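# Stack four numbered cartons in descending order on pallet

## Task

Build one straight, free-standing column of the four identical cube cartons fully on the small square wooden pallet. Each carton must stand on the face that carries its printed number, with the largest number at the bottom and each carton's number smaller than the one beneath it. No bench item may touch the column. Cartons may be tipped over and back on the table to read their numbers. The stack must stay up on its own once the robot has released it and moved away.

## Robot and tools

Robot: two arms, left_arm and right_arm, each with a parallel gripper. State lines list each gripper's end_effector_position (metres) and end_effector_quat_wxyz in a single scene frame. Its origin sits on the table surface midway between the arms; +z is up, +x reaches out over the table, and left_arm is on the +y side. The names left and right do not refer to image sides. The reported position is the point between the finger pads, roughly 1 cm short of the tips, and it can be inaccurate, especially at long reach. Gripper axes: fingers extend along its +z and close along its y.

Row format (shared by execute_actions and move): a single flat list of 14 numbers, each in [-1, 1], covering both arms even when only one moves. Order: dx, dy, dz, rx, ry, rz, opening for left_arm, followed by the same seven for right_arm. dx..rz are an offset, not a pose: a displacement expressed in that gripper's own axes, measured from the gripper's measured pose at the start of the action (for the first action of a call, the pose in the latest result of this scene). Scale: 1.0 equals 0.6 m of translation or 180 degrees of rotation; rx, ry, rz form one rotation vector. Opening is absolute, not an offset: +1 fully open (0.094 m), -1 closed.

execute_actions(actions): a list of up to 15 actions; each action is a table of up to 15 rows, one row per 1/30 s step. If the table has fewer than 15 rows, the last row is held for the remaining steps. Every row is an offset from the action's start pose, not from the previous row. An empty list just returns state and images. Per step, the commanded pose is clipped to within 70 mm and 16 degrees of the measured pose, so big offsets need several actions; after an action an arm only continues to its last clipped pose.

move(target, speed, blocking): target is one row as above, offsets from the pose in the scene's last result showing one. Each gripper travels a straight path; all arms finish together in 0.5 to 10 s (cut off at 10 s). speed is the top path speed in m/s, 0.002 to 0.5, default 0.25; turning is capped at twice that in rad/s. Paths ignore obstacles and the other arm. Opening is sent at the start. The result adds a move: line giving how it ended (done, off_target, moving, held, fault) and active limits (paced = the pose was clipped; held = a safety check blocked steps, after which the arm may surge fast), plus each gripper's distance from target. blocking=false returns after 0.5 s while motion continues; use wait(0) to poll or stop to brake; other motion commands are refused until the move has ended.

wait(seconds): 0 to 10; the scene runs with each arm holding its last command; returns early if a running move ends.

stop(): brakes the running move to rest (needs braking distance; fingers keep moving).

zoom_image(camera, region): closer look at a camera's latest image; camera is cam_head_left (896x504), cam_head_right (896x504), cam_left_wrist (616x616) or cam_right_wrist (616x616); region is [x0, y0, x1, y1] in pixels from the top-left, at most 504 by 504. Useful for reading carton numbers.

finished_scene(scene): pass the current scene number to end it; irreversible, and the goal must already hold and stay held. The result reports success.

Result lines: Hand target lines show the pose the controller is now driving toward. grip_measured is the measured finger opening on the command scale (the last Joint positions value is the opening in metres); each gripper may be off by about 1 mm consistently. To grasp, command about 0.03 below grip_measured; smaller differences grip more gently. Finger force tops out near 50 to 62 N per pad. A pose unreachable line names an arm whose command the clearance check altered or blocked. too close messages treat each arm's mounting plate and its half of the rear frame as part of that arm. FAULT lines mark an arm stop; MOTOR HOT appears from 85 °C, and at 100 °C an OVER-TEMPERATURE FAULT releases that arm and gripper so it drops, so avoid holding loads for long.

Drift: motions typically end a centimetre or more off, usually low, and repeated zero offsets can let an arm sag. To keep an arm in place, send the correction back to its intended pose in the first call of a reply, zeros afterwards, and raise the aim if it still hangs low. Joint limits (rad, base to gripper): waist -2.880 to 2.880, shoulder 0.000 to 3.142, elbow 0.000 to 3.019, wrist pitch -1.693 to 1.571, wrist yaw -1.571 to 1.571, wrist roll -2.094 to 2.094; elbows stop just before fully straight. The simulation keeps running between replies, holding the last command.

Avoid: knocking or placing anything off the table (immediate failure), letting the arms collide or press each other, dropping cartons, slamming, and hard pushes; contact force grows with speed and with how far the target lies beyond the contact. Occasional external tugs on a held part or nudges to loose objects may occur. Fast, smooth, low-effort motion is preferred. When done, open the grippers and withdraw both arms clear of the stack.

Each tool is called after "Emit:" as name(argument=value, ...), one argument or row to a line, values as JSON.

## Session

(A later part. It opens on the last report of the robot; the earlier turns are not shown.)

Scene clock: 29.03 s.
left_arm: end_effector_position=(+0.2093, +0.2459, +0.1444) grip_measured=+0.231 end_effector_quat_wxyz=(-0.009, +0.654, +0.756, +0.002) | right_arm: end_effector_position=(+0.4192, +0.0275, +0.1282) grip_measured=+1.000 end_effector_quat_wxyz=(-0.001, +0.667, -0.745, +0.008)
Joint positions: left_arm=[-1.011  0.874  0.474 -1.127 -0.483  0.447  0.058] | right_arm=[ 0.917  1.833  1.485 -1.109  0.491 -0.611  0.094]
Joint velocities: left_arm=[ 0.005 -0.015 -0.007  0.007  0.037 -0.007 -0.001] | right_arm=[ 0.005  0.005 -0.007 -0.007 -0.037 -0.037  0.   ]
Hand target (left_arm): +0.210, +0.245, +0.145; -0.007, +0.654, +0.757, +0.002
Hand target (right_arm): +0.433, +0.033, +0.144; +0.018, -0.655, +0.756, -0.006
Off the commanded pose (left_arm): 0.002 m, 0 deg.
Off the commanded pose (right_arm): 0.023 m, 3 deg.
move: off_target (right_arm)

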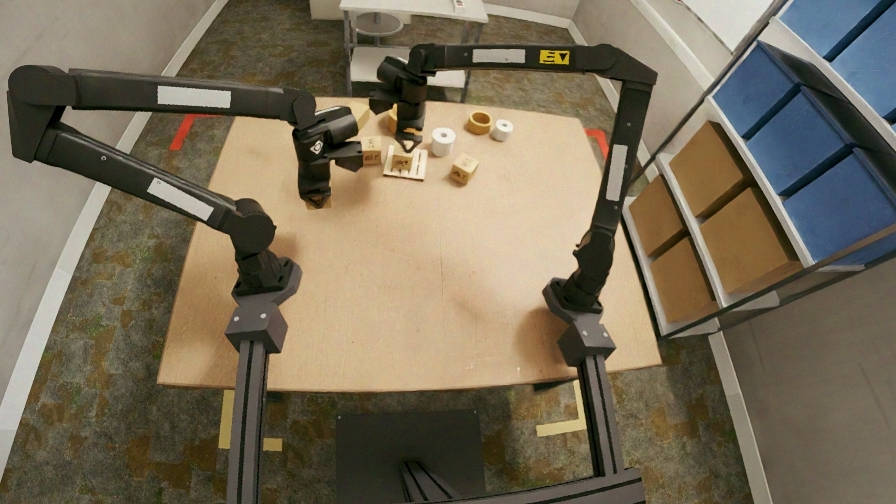

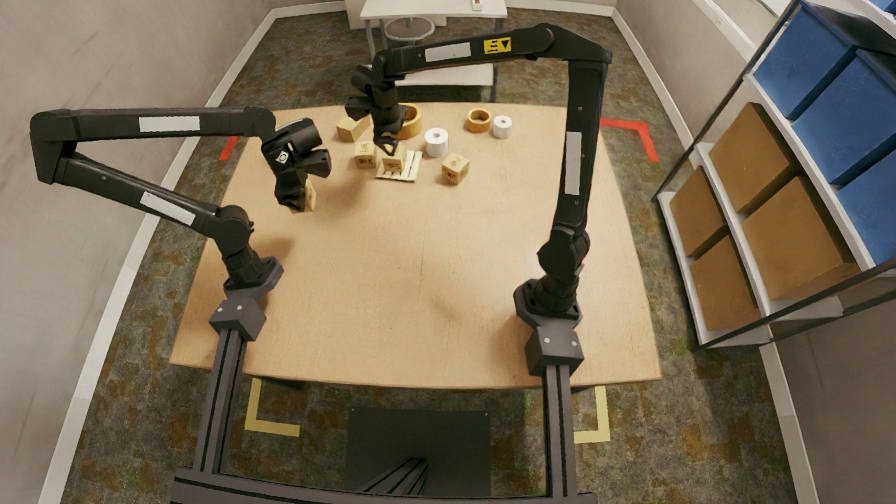

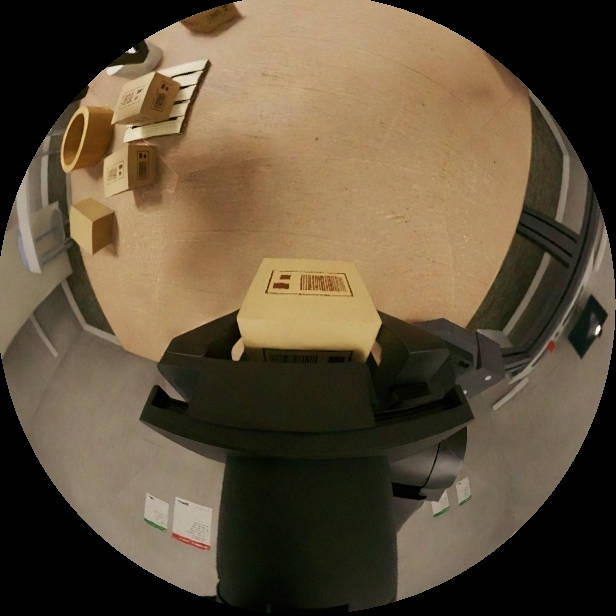

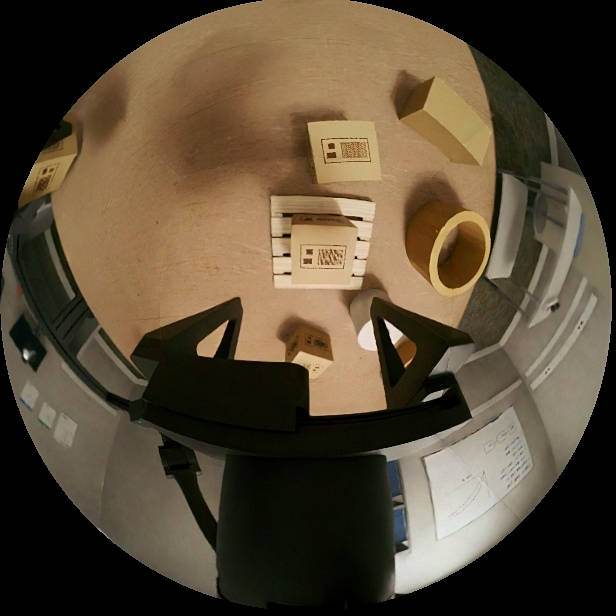

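Emit:
move(
  target=[-0.1,0.1,-0.03,0,0,0.09,0.17,0.4,0.01,-0.02,0,0,0.13,1],
  speed=0.3,
)

Emit:
move(
  target=[-0.22,0.31,0,0,0,0,0.17,0,0,0,0,0,0,1],
  speed=0.3,
)

Scene clock: 30.73 s.
left_arm: end_effector_position=(+0.2633, +0.2042, +0.1543) grip_measured=+0.231 end_effector_quat_wxyz=(-0.022, +0.757, +0.653, +0.003) | right_arm: end_effector_position=(+0.3846, -0.2068, +0.1424) grip_measured=+1.000 end_effector_quat_wxyz=(+0.003, -0.505, +0.863, -0.005)
Joint positions: left_arm=[-0.957  1.081  0.654 -1.101 -0.483  0.784  0.058] | right_arm=[ 0.614  1.288  0.974 -0.994  0.429 -0.544  0.094]
Joint velocities: left_arm=[ 0.005 -0.005  0.007 -0.002  0.066 -0.007  0.   ] | right_arm=[-0.005 -0.005  0.012  0.022  0.037  0.037  0.   ]
Hand target (left_arm): +0.277, +0.196, +0.162; -0.009, +0.754, +0.656, +0.001
Hand target (right_arm): +0.383, -0.208, +0.141; +0.005, -0.501, +0.865, -0.005
Off the commanded pose (left_arm): 0.018 m, 2 deg.
Off the commanded pose (right_arm): 0.004 m, 1 deg.
move: off_target (left_arm)

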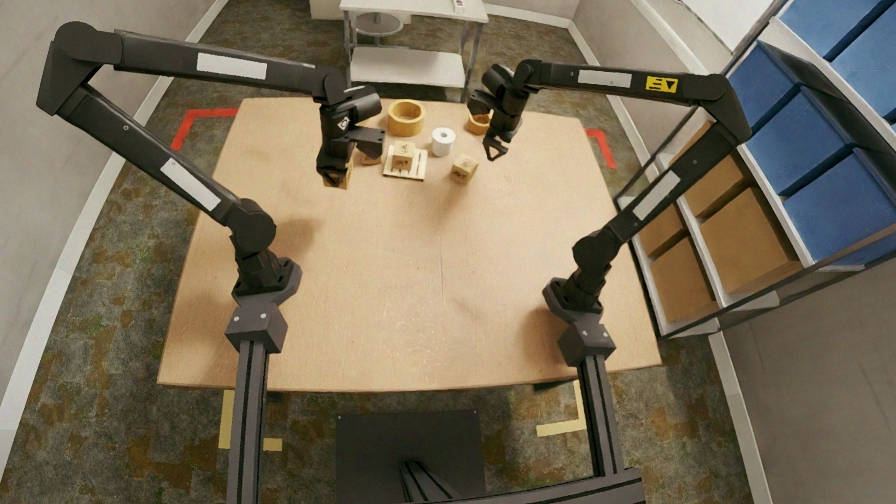

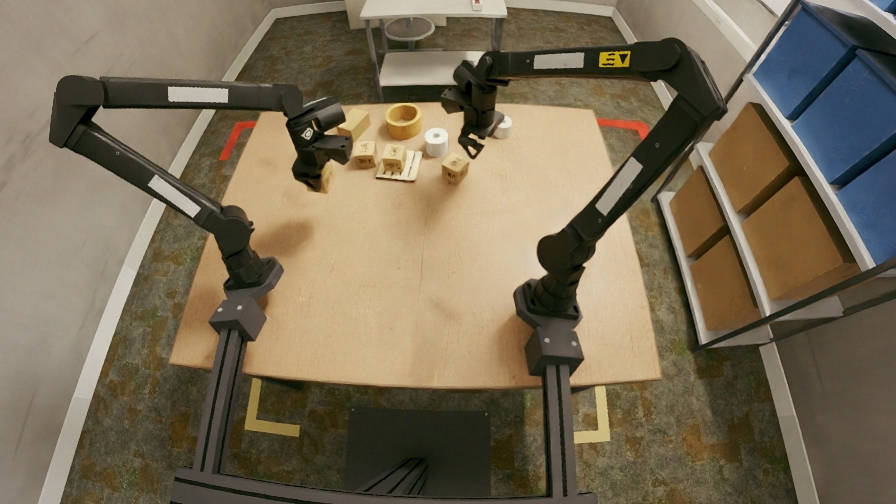

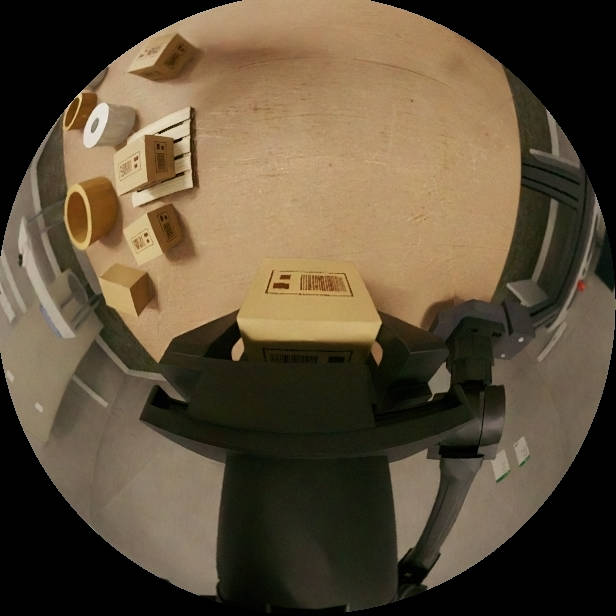

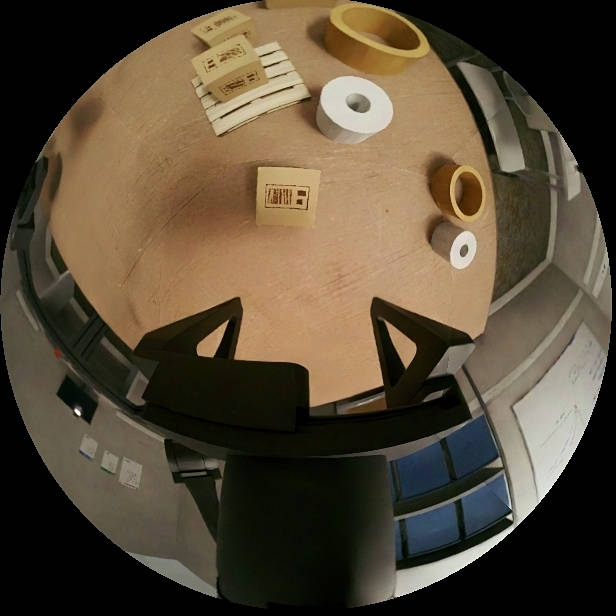

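Scene clock: 32.00 s.
left_arm: end_effector_position=(+0.4163, +0.0504, +0.1396) grip_measured=+0.231 end_effector_quat_wxyz=(-0.028, +0.757, +0.653, +0.005) | right_arm: end_effector_position=(+0.3846, -0.2068, +0.1424) grip_measured=+1.000 end_effector_quat_wxyz=(+0.003, -0.505, +0.863, -0.005)
Joint positions: left_arm=[-0.893  1.637  1.243 -1.115 -0.482  0.851  0.058] | right_arm=[ 0.614  1.288  0.974 -0.994  0.429 -0.544  0.094]
Joint velocities: left_arm=[-0.005  0.005 -0.022  0.007  0.051 -0.007 -0.   ] | right_arm=[-0.015 -0.005 -0.027  0.002 -0.007  0.051  0.   ]
Hand target (left_arm): +0.428, +0.047, +0.145; -0.022, +0.757, +0.653, +0.003
Hand target (right_arm): +0.385, -0.207, +0.142; +0.003, -0.505, +0.863, -0.005
Off the commanded pose (left_arm): 0.013 m, 1 deg.
Off the commanded pose (right_arm): 0.000 m, 0 deg.
move: off_target (left_arm)

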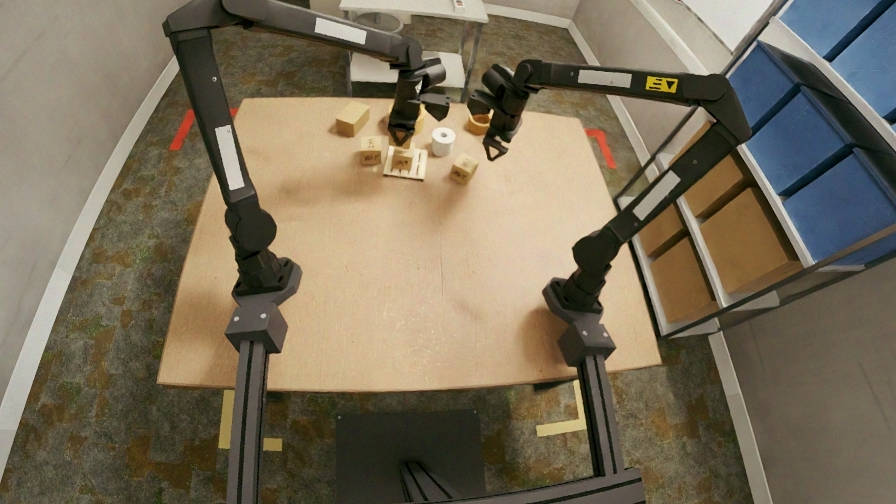

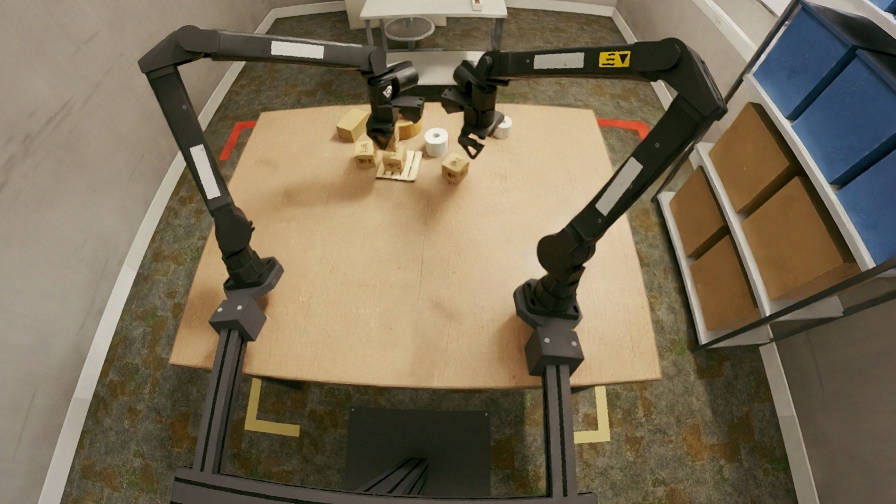

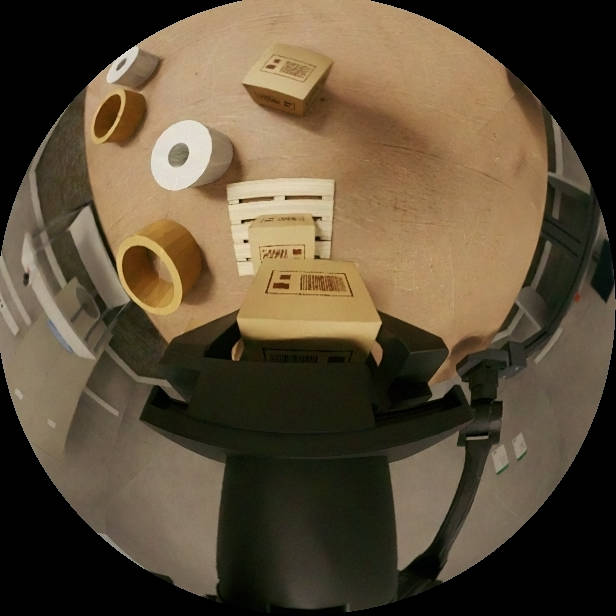

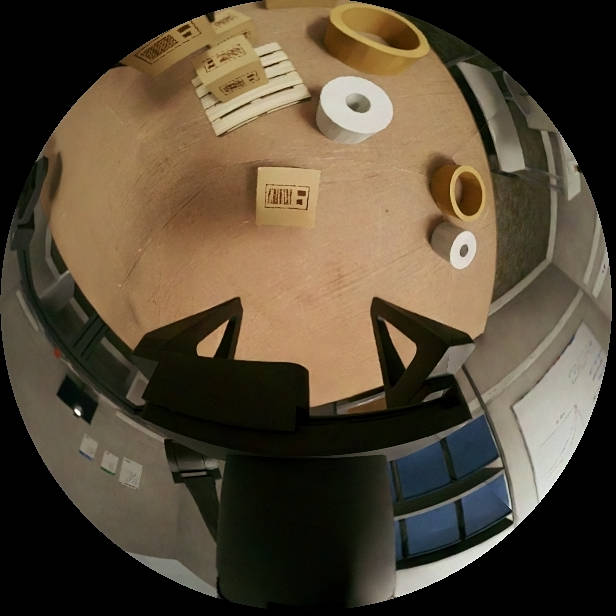

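Emit:
move(
  target=[-0.012,0.035,0.06,-0.011,-0.015,0,0.17,0,0,0,0,0,0,1],
  speed=0.06,
)

Emit:
zoom_image(
  camera="cam_left_wrist",
  region=[220,170,400,330],
)

Scene clock: 33.23 s.
left_arm: end_effector_position=(+0.4332, +0.0438, +0.1080) grip_measured=+0.231 end_effector_quat_wxyz=(+0.000, +0.754, +0.656, -0.001) | right_arm: end_effector_position=(+0.3846, -0.2068, +0.1424) grip_measured=+1.000 end_effector_quat_wxyz=(+0.003, -0.505, +0.863, -0.005)
Joint positions: left_arm=[-0.845  1.67   1.22  -0.971 -0.465  0.925  0.058] | right_arm=[ 0.614  1.288  0.974 -0.994  0.429 -0.544  0.094]
Joint velocities: left_arm=[ 0.005  0.005 -0.002  0.017  0.051  0.051 -0.002] | right_arm=[-0.005  0.005  0.007 -0.017 -0.051 -0.066  0.   ]
Hand target (left_arm): +0.435, +0.042, +0.103; +0.000, +0.757, +0.653, -0.002
Hand target (right_arm): +0.385, -0.207, +0.142; +0.003, -0.505, +0.863, -0.005
Off the commanded pose (left_arm): 0.006 m, 1 deg.
Off the commanded pose (right_arm): 0.000 m, 0 deg.
move: done

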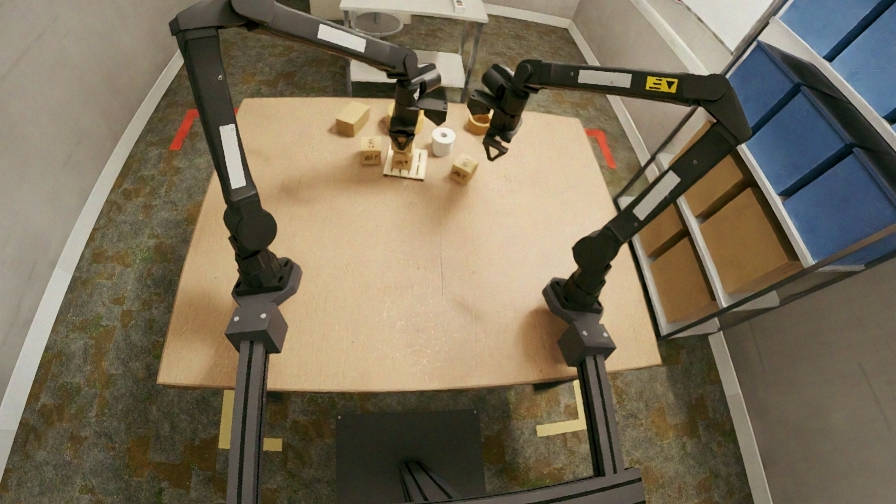

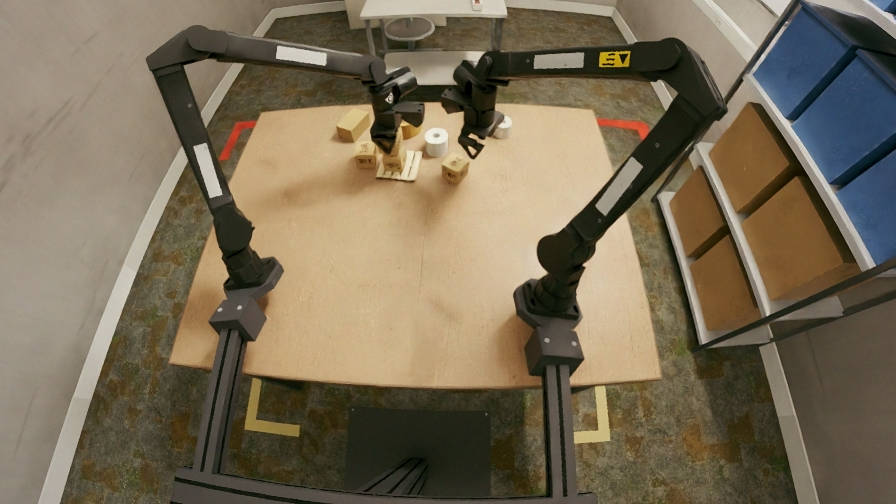

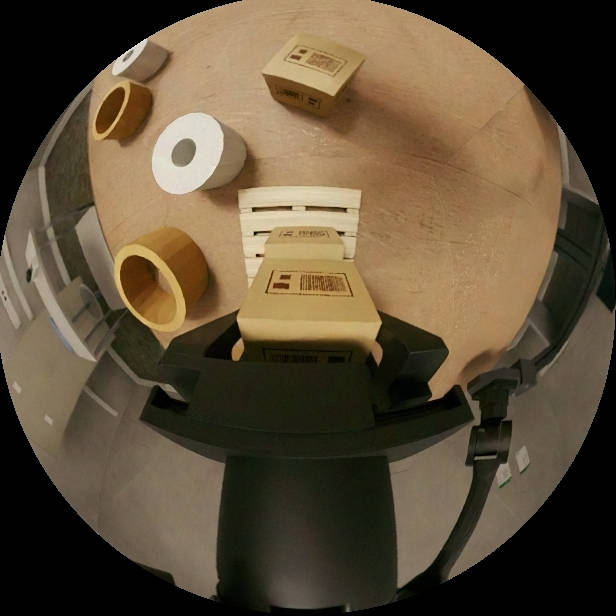

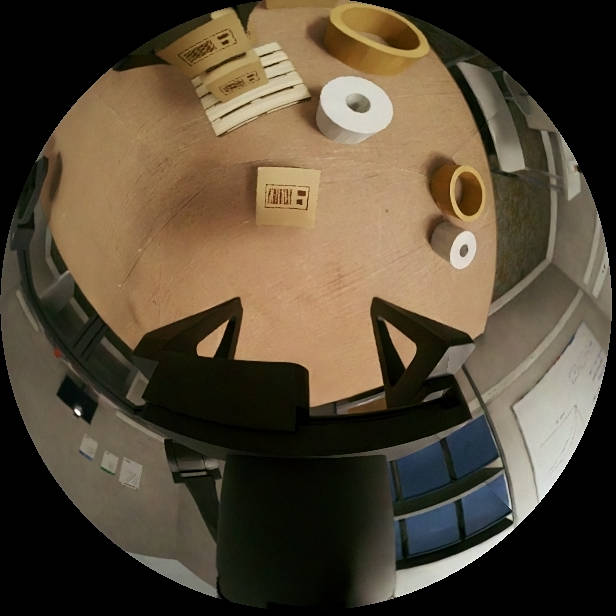

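Region (220, 170, 400, 330) of cam_left_wrist's 616x616 image, scaled by 2.800, with more detail than that image has.

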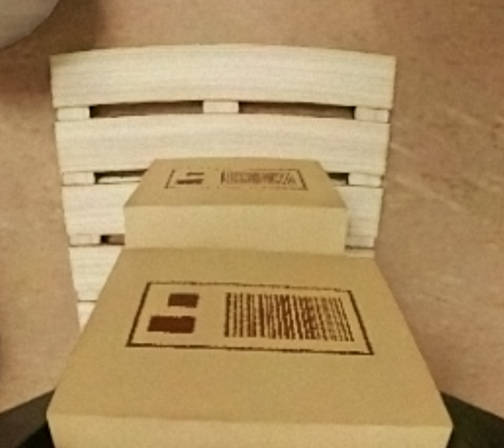

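Emit:
move(
  target=[-0.01,0.008,0.03,0,0,0,0.17,0,0,0,0,0,0,1],
  speed=0.04,
)

Emit:
zoom_image(
  camera="cam_left_wrist",
  region=[220,170,400,330],
)

Scene clock: 34.27 s.
left_arm: end_effector_position=(+0.4326, +0.0390, +0.0943) grip_measured=+0.231 end_effector_quat_wxyz=(-0.002, +0.754, +0.657, -0.000) | right_arm: end_effector_position=(+0.3846, -0.2068, +0.1424) grip_measured=+1.000 end_effector_quat_wxyz=(+0.003, -0.505, +0.863, -0.005)
Joint positions: left_arm=[-0.84   1.699  1.22  -0.943 -0.464  0.926  0.058] | right_arm=[ 0.614  1.288  0.974 -0.994  0.429 -0.544  0.094]
Joint velocities: left_arm=[-0.015 -0.005 -0.002 -0.012 -0.037 -0.081  0.001] | right_arm=[-0.015 -0.005  0.002 -0.007 -0.022  0.007  0.   ]
Hand target (left_arm): +0.437, +0.037, +0.090; +0.000, +0.754, +0.656, -0.001
Hand target (right_arm): +0.385, -0.207, +0.142; +0.003, -0.505, +0.863, -0.005
Off the commanded pose (left_arm): 0.007 m, 0 deg.
Off the commanded pose (right_arm): 0.000 m, 0 deg.
move: done

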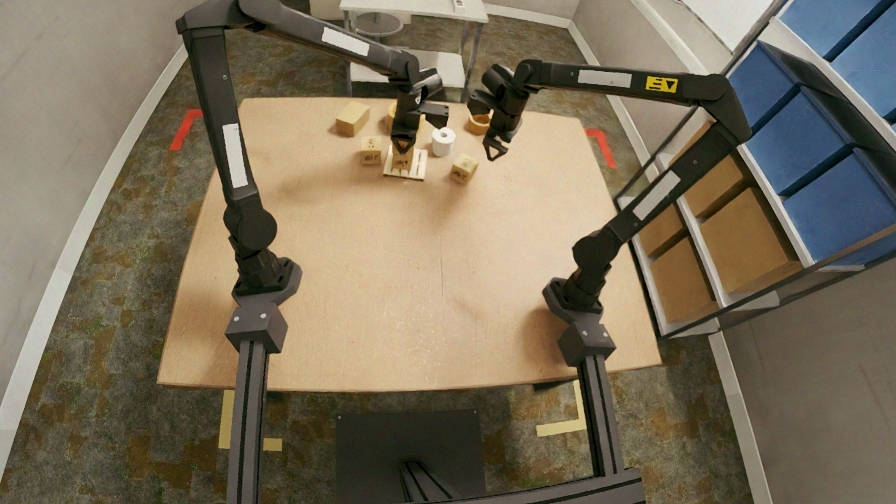

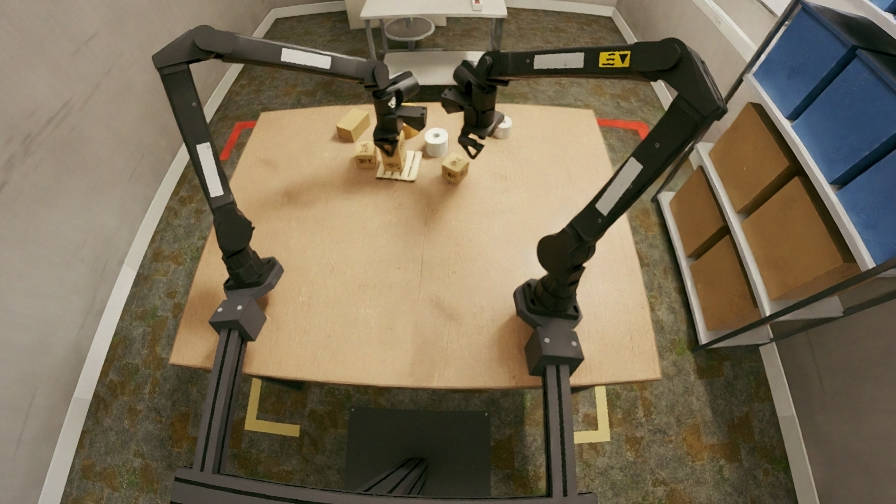

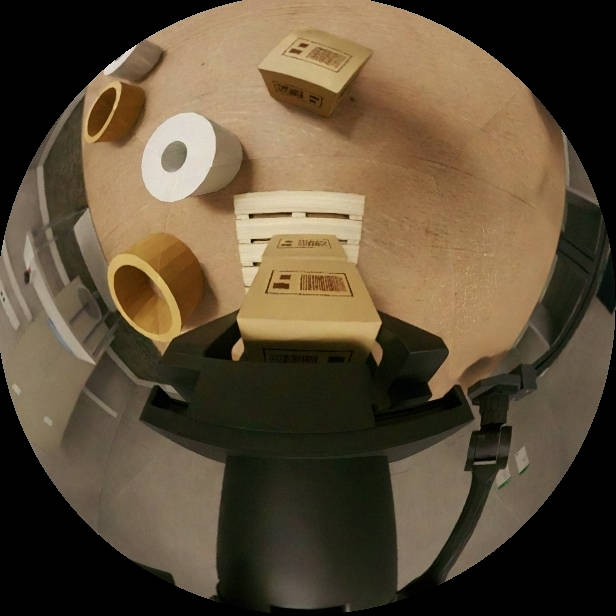

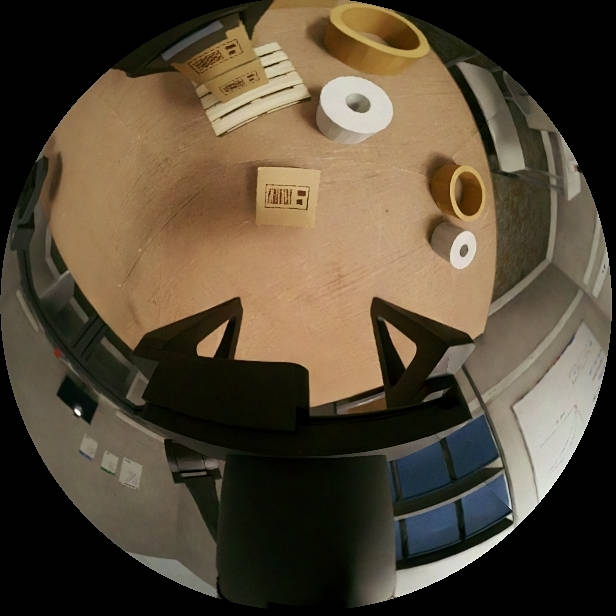

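Region (220, 170, 400, 330) of cam_left_wrist's 616x616 image, scaled by 2.800, with more detail than that image has.

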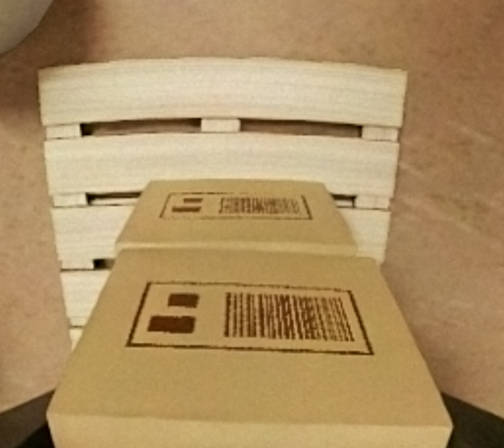

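Emit:
move(
  target=[0,0,-0.07,0,0,0,0.17,0,0,0,0,0,0,1],
)

Emit:
move(
  target=[0.1,-0.28,0,0,0,0,0.17,-0.09,0.03,0.07,0,0,0,1],
)

Emit:
move(
  target=[0,0,0.17,0,0,0,0.17,0,0,0,0,0,0,1],
  speed=0.12,
)

Scene clock: 35.60 s.
left_arm: end_effector_position=(+0.4166, +0.0469, +0.1146) grip_measured=+0.231 end_effector_quat_wxyz=(-0.025, +0.762, +0.647, -0.003) | right_arm: end_effector_position=(+0.3846, -0.2068, +0.1424) grip_measured=+1.000 end_effector_quat_wxyz=(+0.003, -0.505, +0.863, -0.005)
Joint positions: left_arm=[-0.869  1.669  1.222 -1.044 -0.466  0.896  0.058] | right_arm=[ 0.614  1.288  0.974 -0.994  0.429 -0.544  0.094]
Joint velocities: left_arm=[-0.005  0.005  0.002  0.002 -0.007 -0.007 -0.   ] | right_arm=[ 0.005 -0.005 -0.022  0.002  0.022  0.051  0.   ]
Hand target (left_arm): +0.432, +0.040, +0.136; -0.001, +0.754, +0.657, -0.000
Hand target (right_arm): +0.385, -0.207, +0.142; +0.003, -0.505, +0.863, -0.005
Off the commanded pose (left_arm): 0.028 m, 3 deg.
Off the commanded pose (right_arm): 0.000 m, 0 deg.
move: off_target (left_arm)

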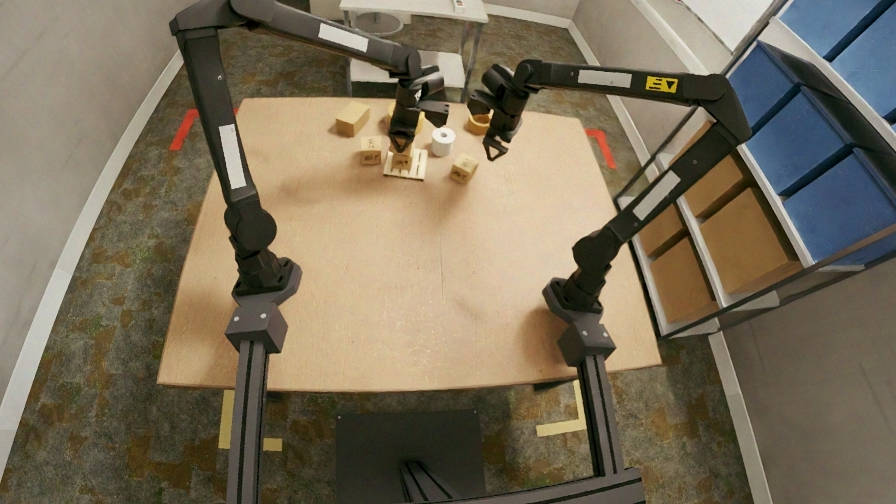

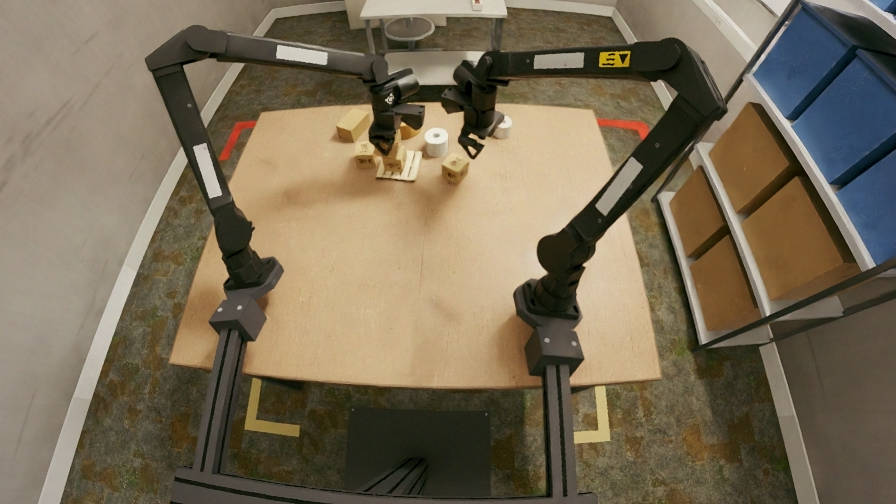

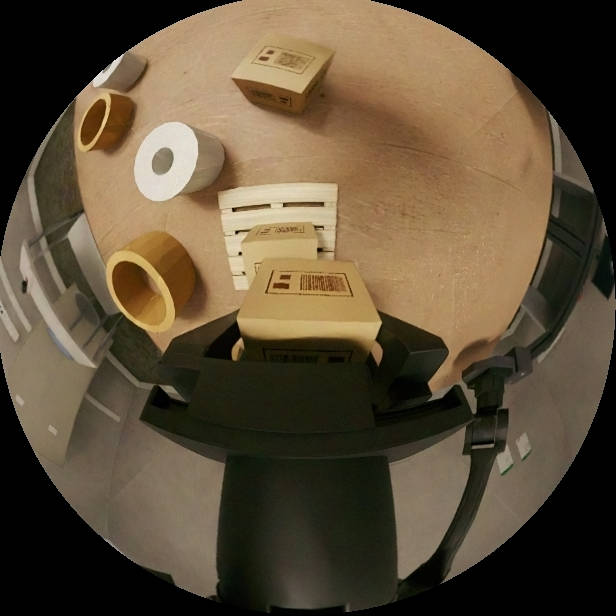

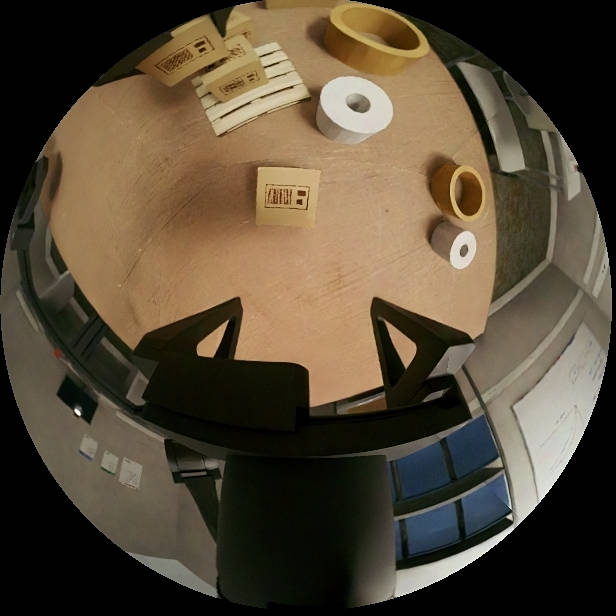

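Scene clock: 36.83 s.
left_arm: end_effector_position=(+0.2546, +0.1389, +0.1154) grip_measured=+0.231 end_effector_quat_wxyz=(-0.041, +0.769, +0.638, -0.002) | right_arm: end_effector_position=(+0.3800, -0.1662, +0.0948) grip_measured=+1.000 end_effector_quat_wxyz=(-0.014, -0.513, +0.858, -0.006)
Joint positions: left_arm=[-1.027  1.358  0.722 -0.969 -0.47   0.726  0.058] | right_arm=[ 0.652  1.448  0.988 -0.901  0.44  -0.506  0.094]
Joint velocities: left_arm=[-0.015 -0.005 -0.022 -0.012  0.007 -0.007  0.   ] | right_arm=[-0.015 -0.015  0.002 -0.017 -0.022  0.007  0.   ]
Hand target (left_arm): +0.261, +0.133, +0.123; -0.025, +0.762, +0.647, -0.002
Hand target (right_arm): +0.396, -0.153, +0.101; +0.003, -0.505, +0.863, -0.005
Off the commanded pose (left_arm): 0.012 m, 2 deg.
Off the commanded pose (right_arm): 0.022 m, 2 deg.
move: off_target (left_arm, right_arm)

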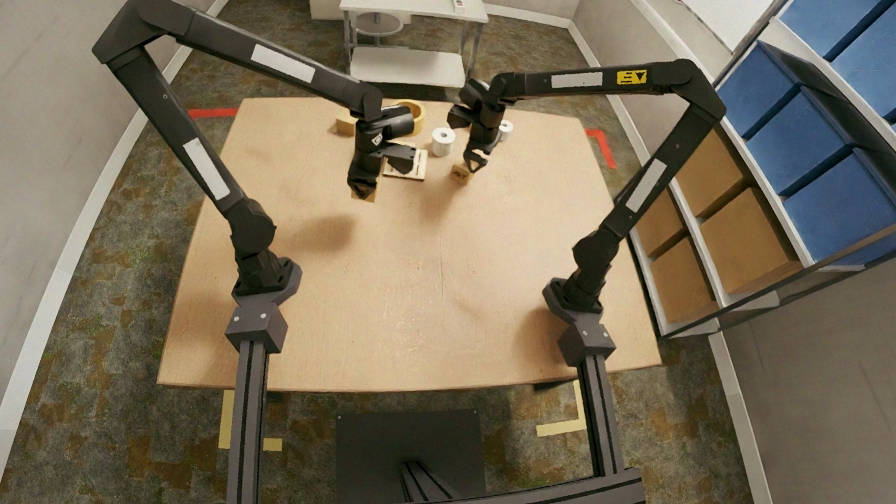

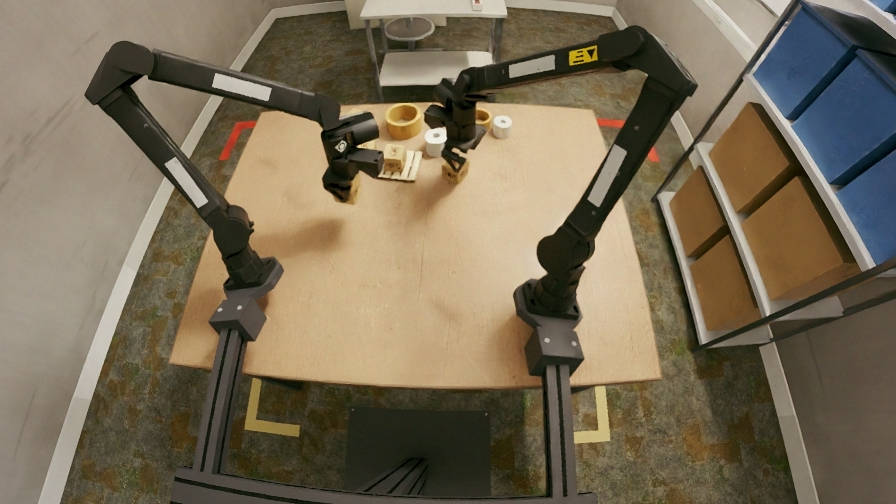

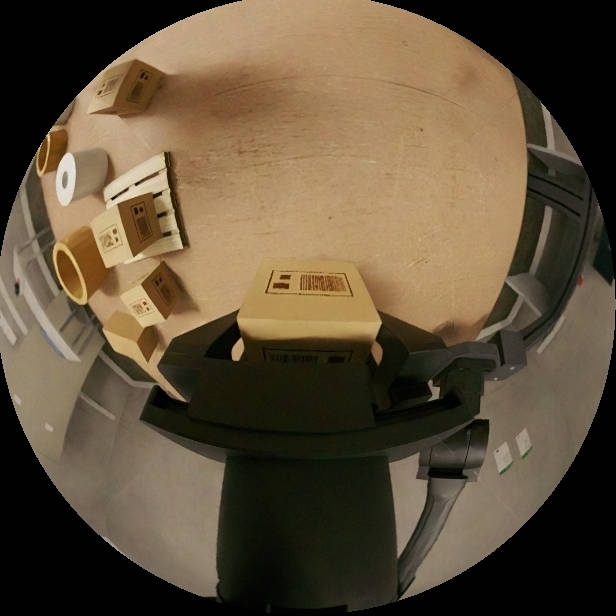

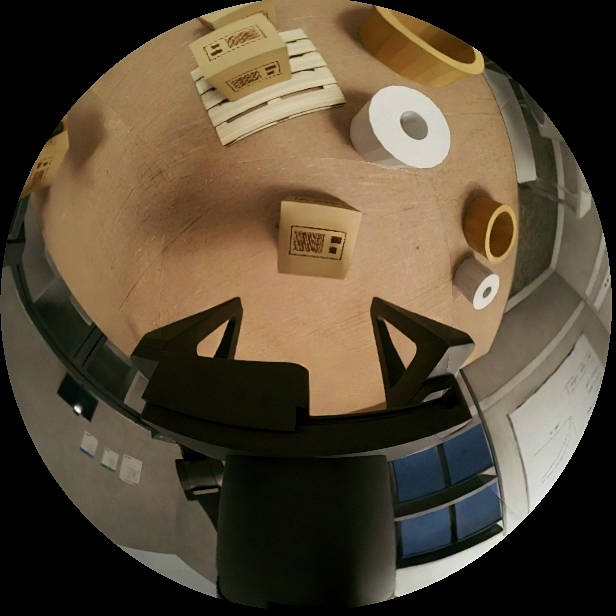

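Scene clock: 38.03 s.
left_arm: end_effector_position=(+0.2486, +0.1448, +0.0190) grip_measured=+0.231 end_effector_quat_wxyz=(-0.041, +0.766, +0.642, -0.001) | right_arm: end_effector_position=(+0.3800, -0.1662, +0.0948) grip_measured=+1.000 end_effector_quat_wxyz=(-0.014, -0.513, +0.858, -0.006)
Joint positions: left_arm=[-0.888  1.557  0.617 -0.595 -0.471  0.872  0.058] | right_arm=[ 0.652  1.448  0.988 -0.901  0.44  -0.506  0.094]
Joint velocities: left_arm=[-0.005 -0.015  0.002 -0.007 -0.007  0.022 -0.001] | right_arm=[ 0.005  0.005 -0.017  0.007 -0.022  0.022  0.   ]
Hand target (left_arm): +0.249, +0.144, +0.014; -0.041, +0.769, +0.638, -0.003
Hand target (right_arm): +0.380, -0.166, +0.095; -0.014, -0.513, +0.858, -0.006
Off the commanded pose (left_arm): 0.005 m, 1 deg.
Off the commanded pose (right_arm): 0.000 m, 0 deg.
move: done

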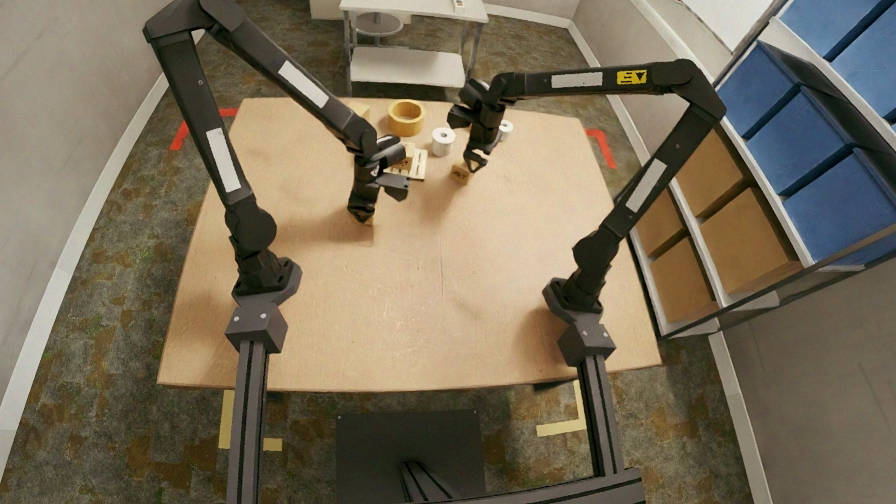

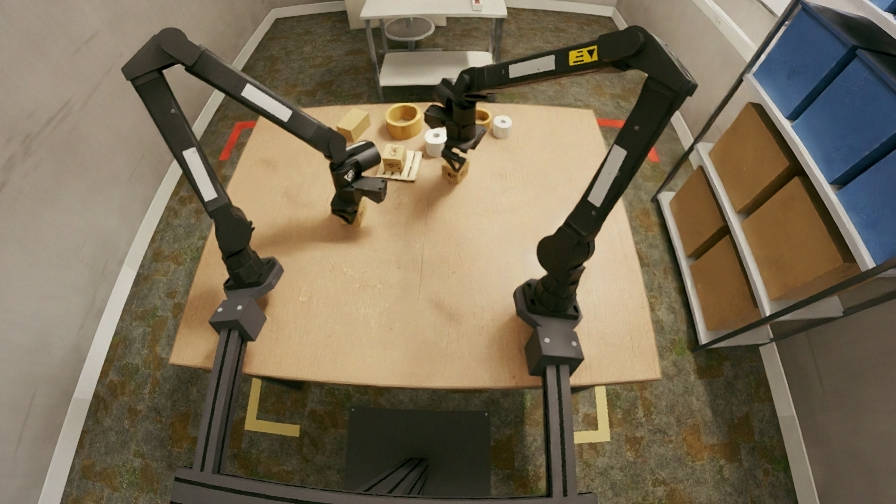

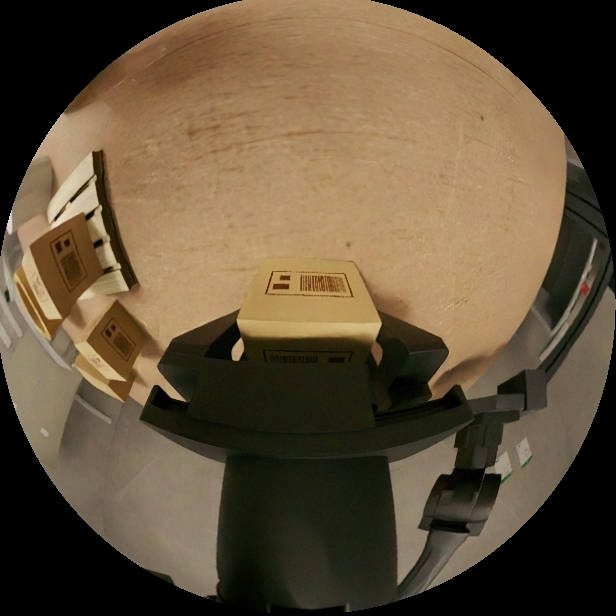

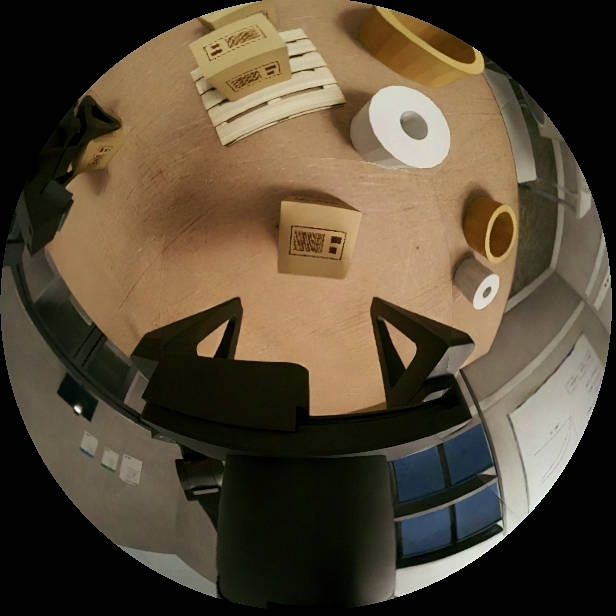

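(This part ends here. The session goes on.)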